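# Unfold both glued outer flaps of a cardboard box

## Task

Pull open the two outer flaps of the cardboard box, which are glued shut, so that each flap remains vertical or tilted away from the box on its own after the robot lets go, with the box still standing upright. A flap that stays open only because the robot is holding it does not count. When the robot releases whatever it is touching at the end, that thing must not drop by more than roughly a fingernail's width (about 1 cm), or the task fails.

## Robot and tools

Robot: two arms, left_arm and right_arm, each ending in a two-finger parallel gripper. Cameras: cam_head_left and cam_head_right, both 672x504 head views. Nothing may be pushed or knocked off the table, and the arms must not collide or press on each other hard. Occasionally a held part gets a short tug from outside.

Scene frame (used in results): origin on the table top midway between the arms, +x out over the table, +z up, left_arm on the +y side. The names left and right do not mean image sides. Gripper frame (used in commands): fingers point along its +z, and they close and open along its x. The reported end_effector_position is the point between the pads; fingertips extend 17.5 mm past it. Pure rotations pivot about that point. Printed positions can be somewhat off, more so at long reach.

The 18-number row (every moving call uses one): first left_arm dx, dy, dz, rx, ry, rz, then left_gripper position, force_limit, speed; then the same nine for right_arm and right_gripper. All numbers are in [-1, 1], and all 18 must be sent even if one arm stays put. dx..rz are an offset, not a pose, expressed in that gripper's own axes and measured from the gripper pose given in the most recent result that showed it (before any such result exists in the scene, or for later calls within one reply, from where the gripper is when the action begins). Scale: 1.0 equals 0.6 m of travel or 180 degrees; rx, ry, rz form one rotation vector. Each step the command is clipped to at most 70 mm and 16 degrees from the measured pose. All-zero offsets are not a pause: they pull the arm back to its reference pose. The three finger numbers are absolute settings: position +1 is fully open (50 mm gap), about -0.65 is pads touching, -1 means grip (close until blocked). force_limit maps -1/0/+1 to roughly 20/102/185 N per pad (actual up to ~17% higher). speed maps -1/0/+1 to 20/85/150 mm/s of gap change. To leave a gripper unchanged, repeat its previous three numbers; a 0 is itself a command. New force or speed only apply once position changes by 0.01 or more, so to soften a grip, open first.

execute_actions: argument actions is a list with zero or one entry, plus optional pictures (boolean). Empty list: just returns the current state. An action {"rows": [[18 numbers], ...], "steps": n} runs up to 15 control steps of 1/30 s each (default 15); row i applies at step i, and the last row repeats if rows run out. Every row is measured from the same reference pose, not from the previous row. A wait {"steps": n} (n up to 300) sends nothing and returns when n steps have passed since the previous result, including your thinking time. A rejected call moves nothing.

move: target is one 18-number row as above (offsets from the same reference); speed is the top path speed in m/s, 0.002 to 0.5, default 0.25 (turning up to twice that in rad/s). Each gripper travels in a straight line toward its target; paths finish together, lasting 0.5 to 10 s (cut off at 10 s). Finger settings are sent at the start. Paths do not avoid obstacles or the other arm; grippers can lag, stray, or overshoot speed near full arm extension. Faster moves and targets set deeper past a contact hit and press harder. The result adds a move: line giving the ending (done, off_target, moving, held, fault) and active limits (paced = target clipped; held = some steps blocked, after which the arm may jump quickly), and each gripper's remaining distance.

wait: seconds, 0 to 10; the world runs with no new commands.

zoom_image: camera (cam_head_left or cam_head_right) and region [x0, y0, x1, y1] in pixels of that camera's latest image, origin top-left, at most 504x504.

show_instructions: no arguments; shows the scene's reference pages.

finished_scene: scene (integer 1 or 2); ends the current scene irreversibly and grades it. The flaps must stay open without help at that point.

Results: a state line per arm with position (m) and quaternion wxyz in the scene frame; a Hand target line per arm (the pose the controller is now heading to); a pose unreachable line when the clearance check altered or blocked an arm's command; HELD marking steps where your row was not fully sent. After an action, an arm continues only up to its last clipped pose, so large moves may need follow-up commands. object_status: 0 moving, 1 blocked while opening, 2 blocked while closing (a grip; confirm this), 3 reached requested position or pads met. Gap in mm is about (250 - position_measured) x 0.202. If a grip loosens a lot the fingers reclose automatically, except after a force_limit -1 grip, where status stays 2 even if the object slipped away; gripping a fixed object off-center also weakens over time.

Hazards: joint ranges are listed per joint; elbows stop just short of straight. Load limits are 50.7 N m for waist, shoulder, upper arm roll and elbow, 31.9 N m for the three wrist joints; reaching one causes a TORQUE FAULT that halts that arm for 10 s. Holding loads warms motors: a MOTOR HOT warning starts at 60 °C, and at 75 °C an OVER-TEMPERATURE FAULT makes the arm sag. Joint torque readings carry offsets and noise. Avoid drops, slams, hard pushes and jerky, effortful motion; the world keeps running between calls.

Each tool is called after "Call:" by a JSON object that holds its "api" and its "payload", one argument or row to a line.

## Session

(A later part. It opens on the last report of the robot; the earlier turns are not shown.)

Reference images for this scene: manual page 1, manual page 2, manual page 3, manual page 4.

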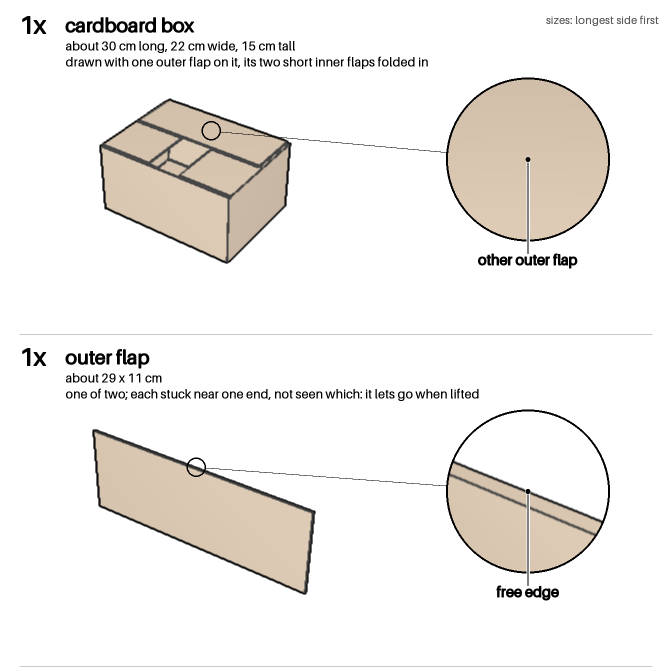

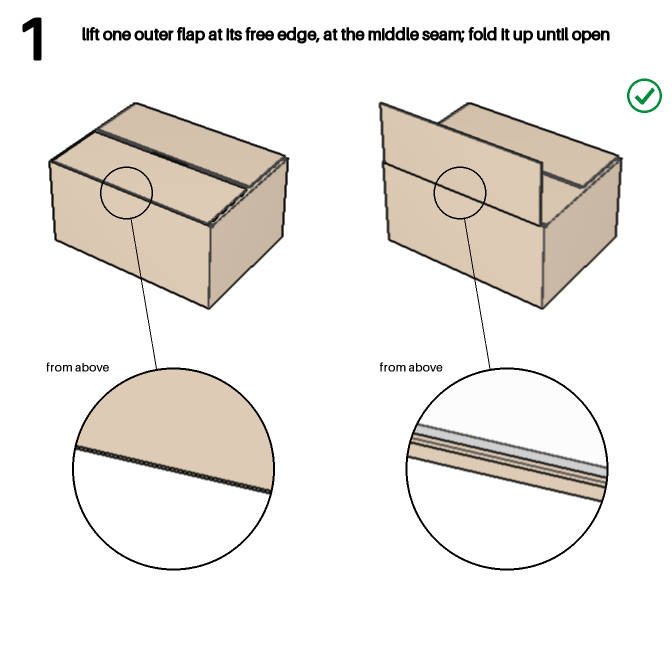

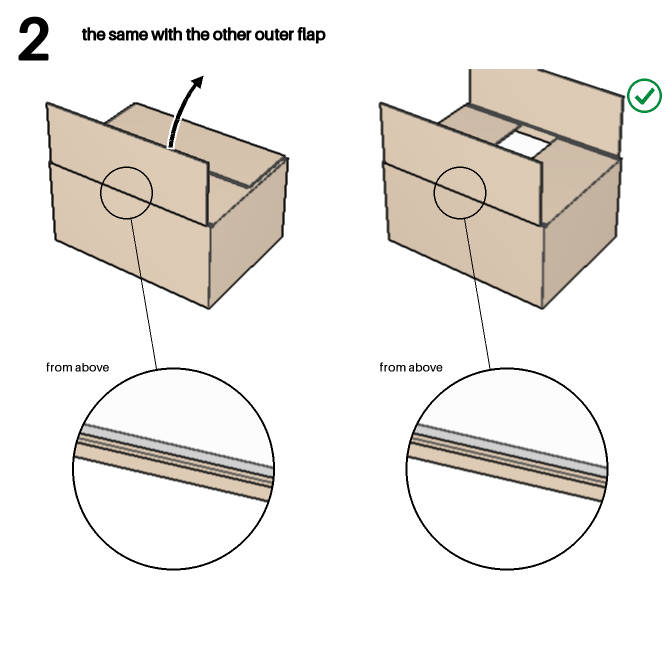

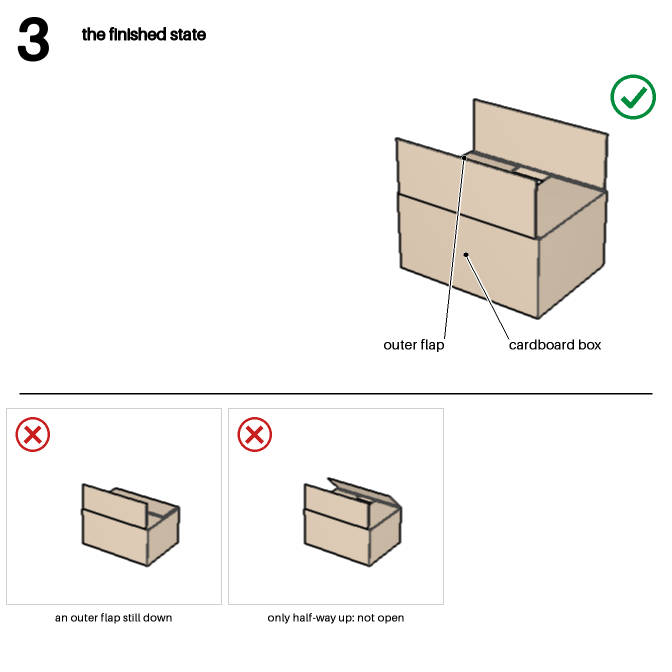

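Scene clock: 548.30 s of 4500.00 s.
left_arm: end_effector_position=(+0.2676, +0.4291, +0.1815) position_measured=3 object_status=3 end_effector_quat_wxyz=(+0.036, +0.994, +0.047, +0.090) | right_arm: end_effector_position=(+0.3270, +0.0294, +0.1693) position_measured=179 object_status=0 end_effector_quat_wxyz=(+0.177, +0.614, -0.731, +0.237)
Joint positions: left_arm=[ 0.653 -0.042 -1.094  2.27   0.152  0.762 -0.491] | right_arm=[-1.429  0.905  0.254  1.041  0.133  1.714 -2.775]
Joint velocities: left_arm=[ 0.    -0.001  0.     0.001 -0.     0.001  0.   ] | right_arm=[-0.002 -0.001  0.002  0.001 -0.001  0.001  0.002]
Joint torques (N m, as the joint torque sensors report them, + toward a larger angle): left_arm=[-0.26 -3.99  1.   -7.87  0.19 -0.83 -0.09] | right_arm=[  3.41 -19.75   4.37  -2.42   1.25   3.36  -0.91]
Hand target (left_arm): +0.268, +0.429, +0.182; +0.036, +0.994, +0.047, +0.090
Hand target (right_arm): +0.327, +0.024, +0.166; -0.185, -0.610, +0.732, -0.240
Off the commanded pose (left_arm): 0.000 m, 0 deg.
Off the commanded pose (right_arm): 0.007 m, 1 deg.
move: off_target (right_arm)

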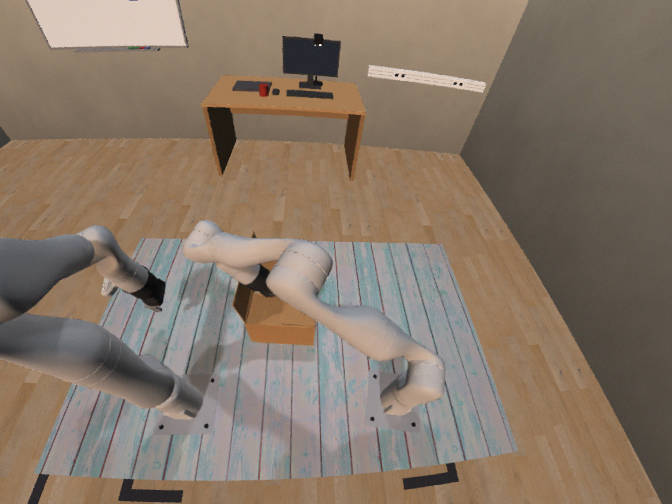

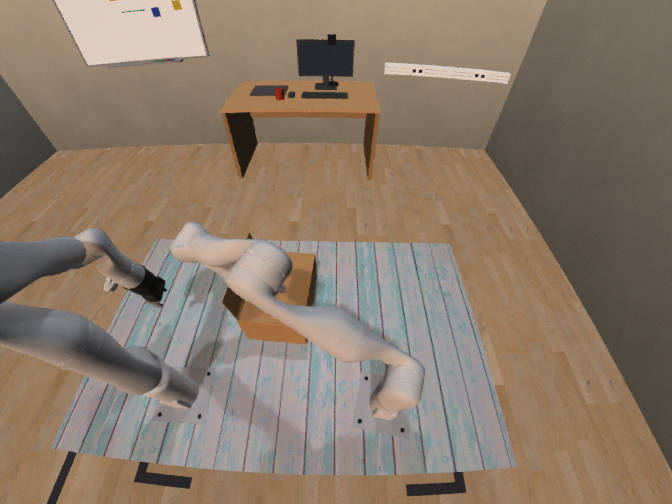

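Call:
{"api": "move", "payload": {
  "target": [0,0,0,0,0,0,1,0,0,0.025,0,0.006,0,0,0,-1,-0.4,-0.6],
  "speed": 0.012
}}

Call:
{"api": "move", "payload": {
  "target": [0,0,0,0,0,0,1,0,0,0.034,0,-0.008,0,0.02,0,-1,-0.4,-0.6],
  "speed": 0.012
}}

Scene clock: 557.10 s of 4500.00 s.
left_arm: end_effector_position=(+0.2676, +0.4291, +0.1815) position_measured=3 object_status=3 end_effector_quat_wxyz=(+0.036, +0.994, +0.047, +0.090) | right_arm: end_effector_position=(+0.3246, +0.0214, +0.1762) position_measured=179 object_status=2 end_effector_quat_wxyz=(+0.170, +0.619, -0.731, +0.234)
Joint positions: left_arm=[ 0.653 -0.042 -1.094  2.27   0.152  0.762 -0.491] | right_arm=[-1.436  0.862  0.257  1.1    0.139  1.682 -2.77 ]
Joint velocities: left_arm=[ 0.     0.001 -0.002  0.    -0.     0.     0.   ] | right_arm=[-0.002 -0.     0.004  0.001 -0.003  0.     0.002]
Joint torques (N m, as the joint torque sensors report them, + toward a larger angle): left_arm=[-0.49 -3.92  0.48 -7.85  0.4  -0.56  0.29] | right_arm=[  3.48 -20.85   4.61  -2.79   1.65   4.39  -0.87]
Hand target (left_arm): +0.268, +0.429, +0.182; +0.036, +0.994, +0.047, +0.090
Hand target (right_arm): +0.324, +0.015, +0.175; -0.177, -0.614, +0.731, -0.237
Off the commanded pose (left_arm): 0.000 m, 0 deg.
Off the commanded pose (right_arm): 0.006 m, 1 deg.
After step 90, 4.30 s passed at rest.
move: off_target (right_arm)

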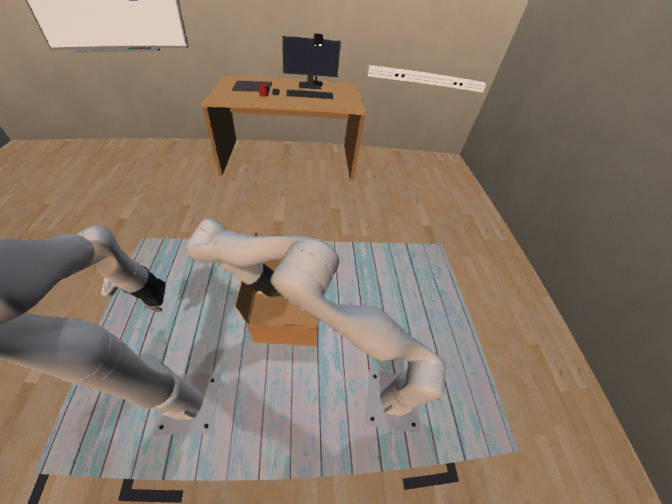

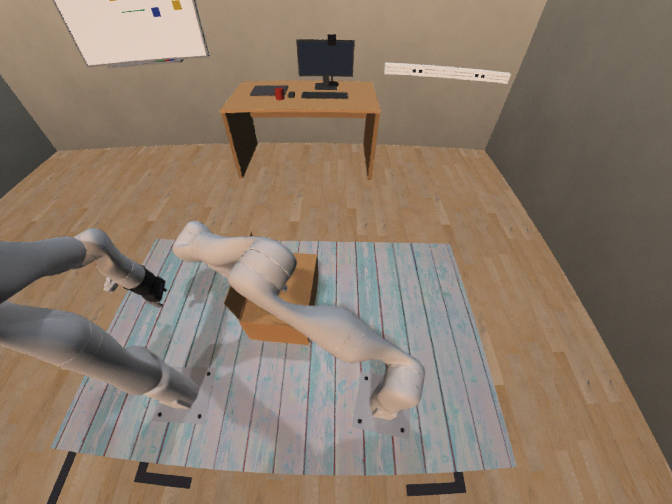

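Scene clock: 559.93 s of 4500.00 s.
left_arm: end_effector_position=(+0.2676, +0.4291, +0.1815) position_measured=3 object_status=3 end_effector_quat_wxyz=(+0.036, +0.994, +0.047, +0.090) | right_arm: end_effector_position=(+0.3217, +0.0117, +0.1924) position_measured=209 object_status=0 end_effector_quat_wxyz=(+0.187, +0.614, -0.724, +0.251)
Joint positions: left_arm=[ 0.653 -0.042 -1.094  2.27   0.152  0.762 -0.491] | right_arm=[-1.445  0.863  0.269  1.078  0.155  1.749 -2.758]
Joint velocities: left_arm=[ 0.     0.    -0.001 -0.     0.     0.     0.   ] | right_arm=[ 0.     0.     0.002  0.001 -0.001 -0.001  0.001]
Joint torques (N m, as the joint torque sensors report them, + toward a larger angle): left_arm=[-0.23 -4.36  0.98 -8.04  0.41 -0.86  0.06] | right_arm=[  2.26 -21.48   3.78  -3.38   1.05   4.26  -0.95]
Hand target (left_arm): +0.268, +0.429, +0.182; +0.036, +0.994, +0.047, +0.090
Hand target (right_arm): +0.321, +0.007, +0.191; -0.193, -0.611, +0.725, -0.253
Off the commanded pose (left_arm): 0.000 m, 0 deg.
Off the commanded pose (right_arm): 0.005 m, 1 deg.
move: off_target (right_arm)

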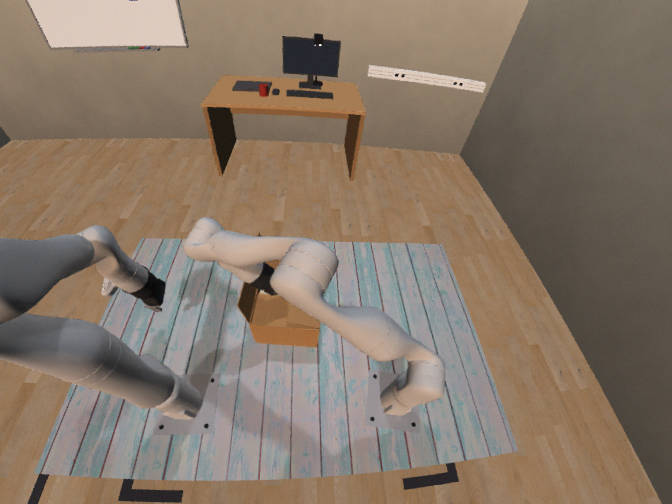

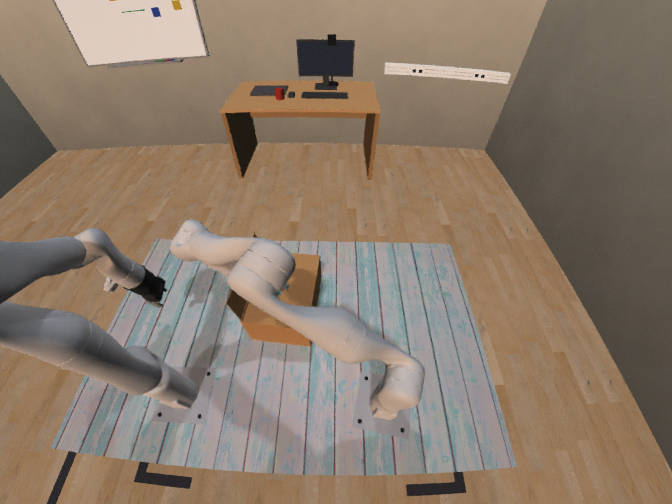

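Call:
{"api": "move", "payload": {
  "target": [0,0,0,0,0,0,1,0,0,0.03,0,-0.02,0,0.01,0,-1,-0.4,-0.6],
  "speed": 0.012
}}

Scene clock: 565.30 s of 4500.00 s.
left_arm: end_effector_position=(+0.2676, +0.4291, +0.1815) position_measured=3 object_status=3 end_effector_quat_wxyz=(+0.036, +0.994, +0.047, +0.090) | right_arm: end_effector_position=(+0.3209, +0.0040, +0.2144) position_measured=227 object_status=0 end_effector_quat_wxyz=(+0.196, +0.610, -0.722, +0.263)
Joint positions: left_arm=[ 0.653 -0.042 -1.094  2.27   0.152  0.762 -0.491] | right_arm=[-1.447  0.849  0.275  1.054  0.174  1.81  -2.746]
Joint velocities: left_arm=[-0.    -0.    -0.001 -0.001  0.001 -0.001  0.   ] | right_arm=[ 0.003 -0.    -0.006  0.     0.003  0.001 -0.003]
Joint torques (N m, as the joint torque sensors report them, + toward a larger angle): left_arm=[-0.15 -3.78  0.99 -7.9   0.53 -0.75 -0.04] | right_arm=[ -1.05 -21.78   1.21  -6.3   -0.57   2.41  -0.6 ]
Hand target (left_arm): +0.268, +0.429, +0.182; +0.036, +0.994, +0.047, +0.090
Hand target (right_arm): +0.318, +0.005, +0.213; -0.198, -0.610, +0.721, -0.261
Off the commanded pose (left_arm): 0.000 m, 0 deg.
Off the commanded pose (right_arm): 0.004 m, 0 deg.
After step 90, 0.33 s passed at rest.
move: off_target (right_arm)

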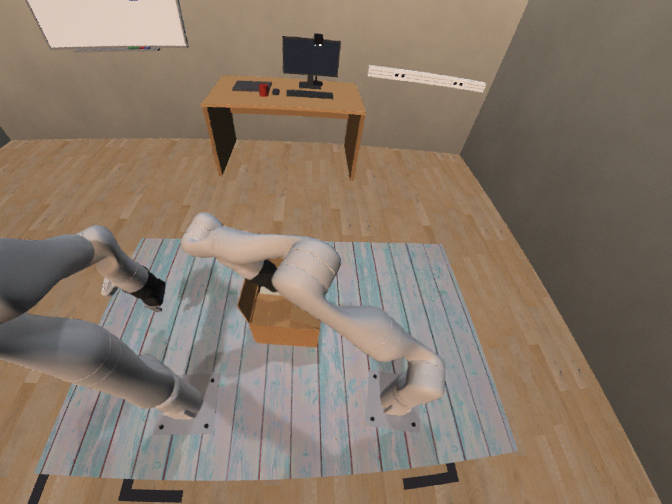

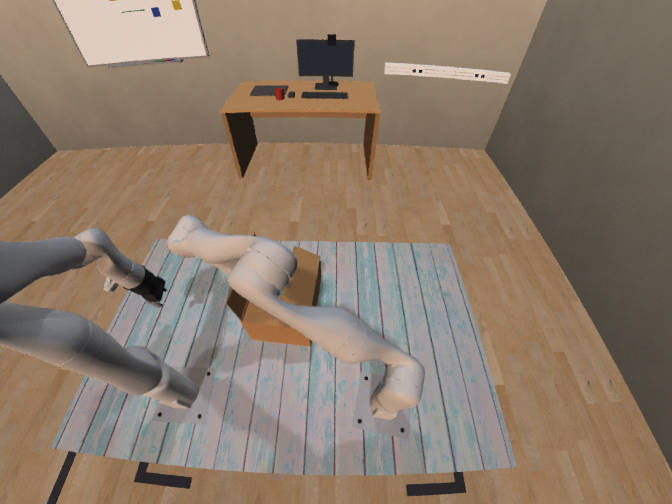

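Call:
{"api": "move", "payload": {
  "target": [0,0,0,0,0,0,1,0,0,0.084,0,0,0,-0.07,0,-1,-0.4,-0.6],
  "speed": 0.03
}}

Scene clock: 573.70 s of 4500.00 s.
left_arm: end_effector_position=(+0.2676, +0.4291, +0.1815) position_measured=3 object_status=3 end_effector_quat_wxyz=(+0.036, +0.994, +0.047, +0.090) | right_arm: end_effector_position=(+0.3171, -0.0323, +0.2501) position_measured=235 object_status=2 end_effector_quat_wxyz=(+0.106, +0.635, -0.740, +0.194)
Joint positions: left_arm=[ 0.653 -0.042 -1.094  2.27   0.152  0.762 -0.491] | right_arm=[-1.429  0.547  0.254  1.369  0.182  1.56  -2.74 ]
Joint velocities: left_arm=[ 0.    -0.001 -0.    -0.001 -0.    -0.    -0.   ] | right_arm=[ 0.005 -0.003 -0.006  0.002  0.002 -0.002 -0.004]
Joint torques (N m, as the joint torque sensors report them, + toward a larger angle): left_arm=[-0.55 -4.1   0.76 -7.95  0.37 -0.89  0.15] | right_arm=[ -0.07 -14.     0.66  -2.56  -2.16   3.14  -0.63]
Hand target (left_arm): +0.268, +0.429, +0.182; +0.036, +0.994, +0.047, +0.090
Hand target (right_arm): +0.312, -0.035, +0.245; -0.115, -0.635, +0.739, -0.194
Off the commanded pose (left_arm): 0.000 m, 0 deg.
Off the commanded pose (right_arm): 0.008 m, 1 deg.
After step 90, 1.50 s passed at rest.
move: off_target (right_arm)

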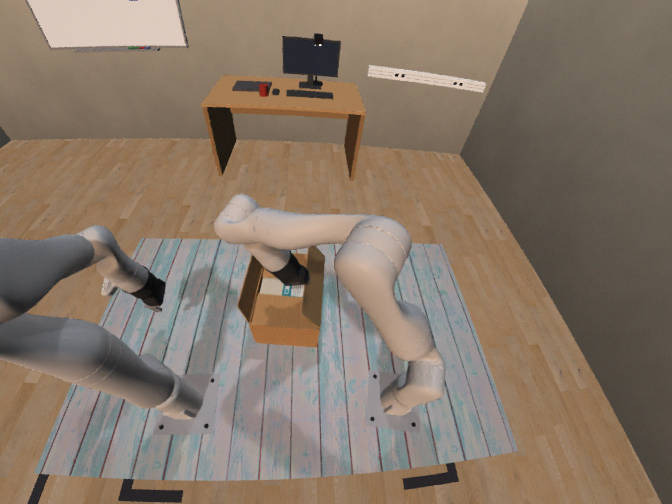

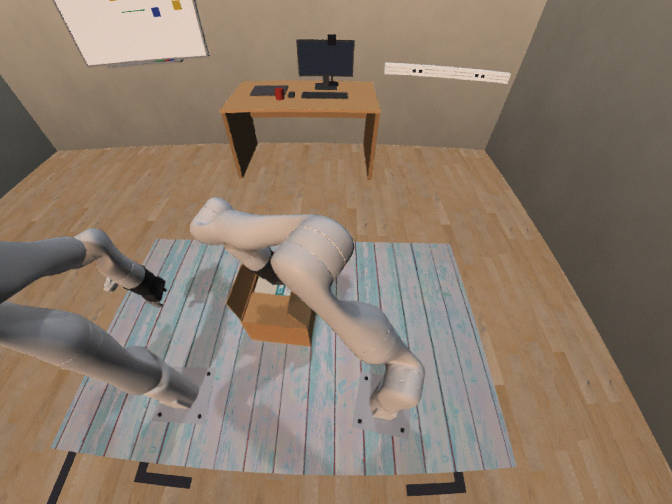

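Call:
{"api": "move", "payload": {
  "target": [0,0,0,0,0,0,1,0,0,0.122,0,0.053,0,-0.18,0,-1,-0.4,-0.6],
  "speed": 0.04
}}

Call:
{"api": "move", "payload": {
  "target": [0,0,0,0,0,0,1,0,0,0,0,0,0,0,0,0.3,0,0]
}}

Call:
{"api": "move", "payload": {
  "target": [0,0,0,0,0,0,1,0,0,0,0,-0.15,0,0,0,0.3,0,0],
  "speed": 0.08
}}

Scene clock: 587.63 s of 4500.00 s.
left_arm: end_effector_position=(+0.2676, +0.4291, +0.1815) position_measured=3 object_status=3 end_effector_quat_wxyz=(+0.036, +0.994, +0.047, +0.090) | right_arm: end_effector_position=(+0.3106, -0.1050, +0.2648) position_measured=241 object_status=2 end_effector_quat_wxyz=(-0.120, +0.664, -0.738, +0.005)
Joint positions: left_arm=[ 0.653 -0.042 -1.094  2.27   0.152  0.762 -0.491] | right_arm=[-1.261 -0.013  0.312  1.987  0.02   0.926 -2.43 ]
Joint velocities: left_arm=[-0.     0.001  0.001 -0.     0.     0.001 -0.   ] | right_arm=[-0.002 -0.002  0.003  0.002 -0.001 -0.     0.001]
Joint torques (N m, as the joint torque sensors report them, + toward a larger angle): left_arm=[-0.19 -3.93  0.95 -7.91  0.35 -0.75  0.06] | right_arm=[ 2.48  7.8   2.7   0.21  1.78 -1.49 -0.01]
Hand target (left_arm): +0.268, +0.429, +0.182; +0.036, +0.994, +0.047, +0.090
Hand target (right_arm): +0.308, -0.112, +0.252; +0.104, -0.664, +0.740, -0.009
Off the commanded pose (left_arm): 0.000 m, 0 deg.
Off the commanded pose (right_arm): 0.016 m, 2 deg.
After step 90, 3.63 s passed at rest.
move: off_target (right_arm)

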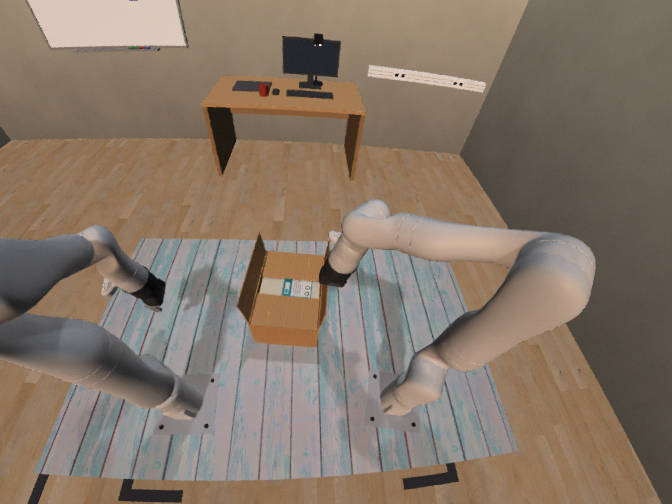

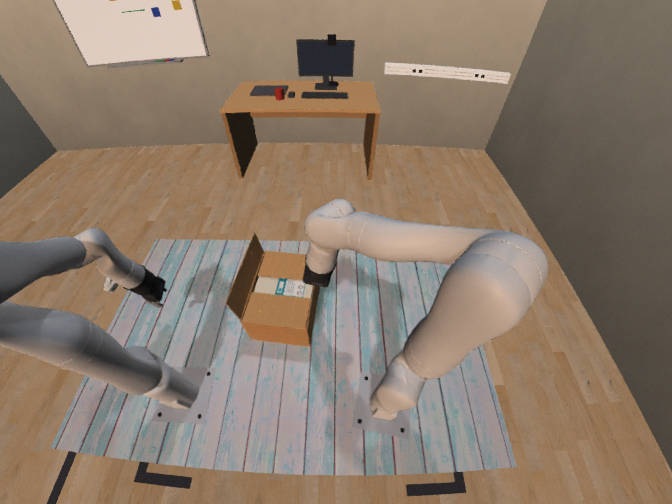

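Scene clock: 588.20 s of 4500.00 s.
left_arm: end_effector_position=(+0.2676, +0.4291, +0.1815) position_measured=3 object_status=3 end_effector_quat_wxyz=(+0.036, +0.994, +0.047, +0.090) | right_arm: end_effector_position=(+0.3106, -0.1050, +0.2648) position_measured=107 object_status=3 end_effector_quat_wxyz=(-0.120, +0.664, -0.738, +0.005)
Joint positions: left_arm=[ 0.653 -0.042 -1.094  2.27   0.152  0.762 -0.491] | right_arm=[-1.262 -0.013  0.314  1.987  0.02   0.926 -2.43 ]
Joint velocities: left_arm=[-0.     0.     0.     0.001  0.    -0.001  0.   ] | right_arm=[-0.     0.001  0.     0.003 -0.    -0.     0.   ]
Joint torques (N m, as the joint torque sensors report them, + toward a larger angle): left_arm=[-0.35 -4.12  0.38 -8.02  0.46 -0.59  0.31] | right_arm=[  0.18  -8.78   0.26 -10.31   0.44  -0.55   0.13]
Hand target (left_arm): +0.268, +0.429, +0.182; +0.036, +0.994, +0.047, +0.090
Hand target (right_arm): +0.311, -0.105, +0.265; +0.120, -0.664, +0.738, -0.005
Off the commanded pose (left_arm): 0.000 m, 0 deg.
Off the commanded pose (right_arm): 0.000 m, 0 deg.
move: done

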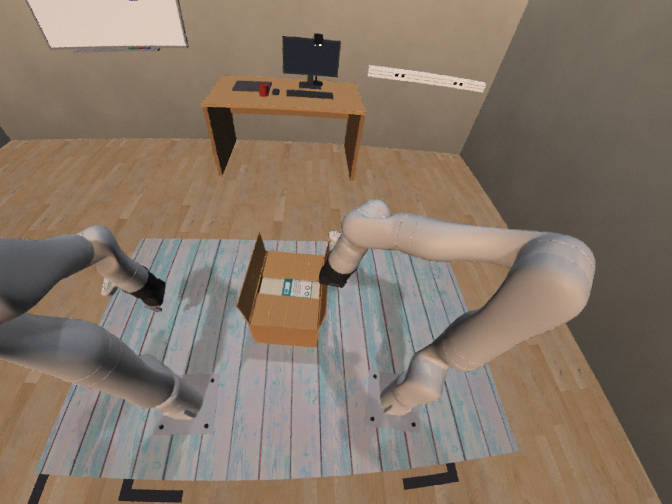

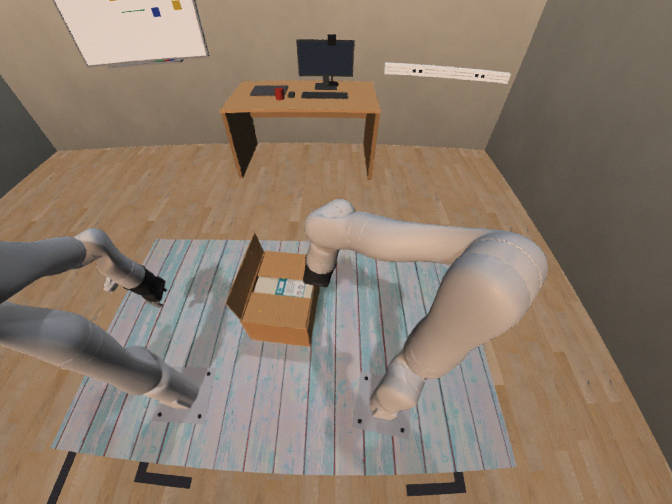

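Scene clock: 589.60 s of 4500.00 s.
left_arm: end_effector_position=(+0.2676, +0.4291, +0.1815) position_measured=3 object_status=3 end_effector_quat_wxyz=(+0.036, +0.994, +0.047, +0.090) | right_arm: end_effector_position=(+0.2942, -0.1188, +0.3523) position_measured=107 object_status=3 end_effector_quat_wxyz=(-0.120, +0.664, -0.738, +0.005)
Joint positions: left_arm=[ 0.653 -0.042 -1.094  2.27   0.152  0.762 -0.491] | right_arm=[-1.278 -0.127  0.281  1.796  0.062  1.228 -2.482]
Joint velocities: left_arm=[-0.     0.002  0.001  0.     0.    -0.001  0.   ] | right_arm=[-0.001 -0.001 -0.001  0.    -0.     0.001 -0.   ]
Joint torques (N m, as the joint torque sensors report them, + toward a larger angle): left_arm=[-0.32 -3.88  0.81 -8.25  0.49 -0.68 -0.01] | right_arm=[  0.26  -6.95  -0.28 -10.97   0.54  -0.55   0.14]
Hand target (left_arm): +0.268, +0.429, +0.182; +0.036, +0.994, +0.047, +0.090
Hand target (right_arm): +0.294, -0.119, +0.352; +0.120, -0.664, +0.738, -0.005
Off the commanded pose (left_arm): 0.000 m, 0 deg.
Off the commanded pose (right_arm): 0.000 m, 0 deg.
move: done

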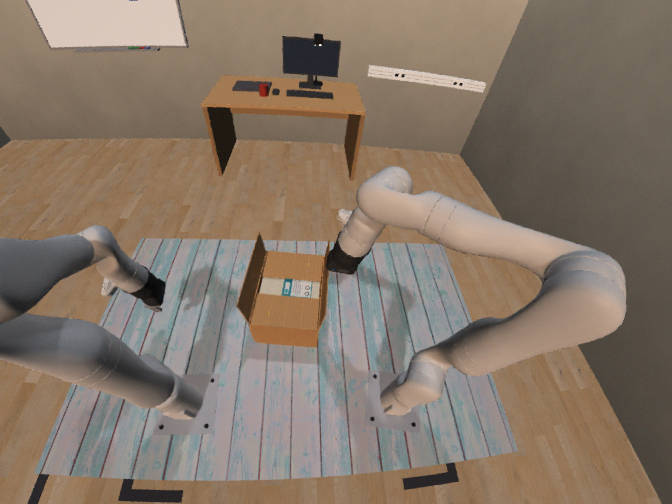

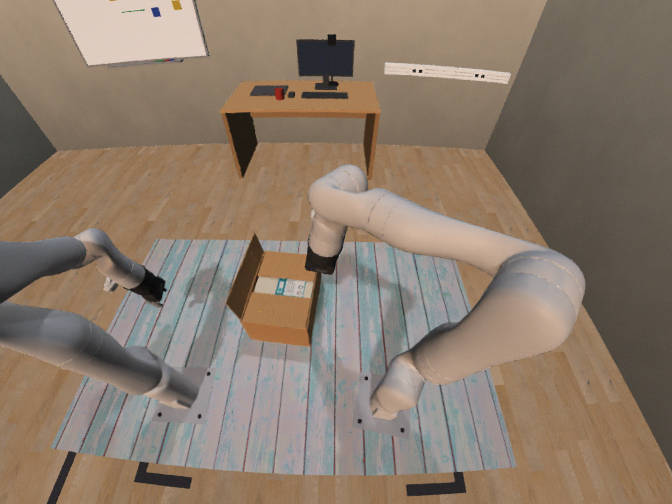

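Call:
{"api": "zoom_image", "payload": {
  "camera": "cam_head_left",
  "region": [220,220,360,360]
}}

Region (220, 220, 360, 360) of cam_head_left's 672x504 image, scaled by 3.600, with more detail than that image has.

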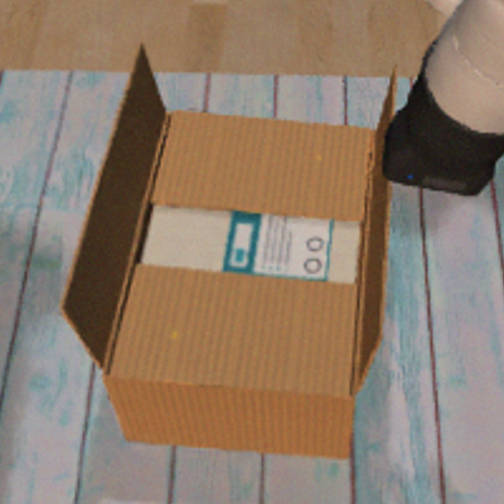

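Call:
{"api": "finished_scene", "payload": {
  "scene": 2
}}

The scene is finished: the task was done.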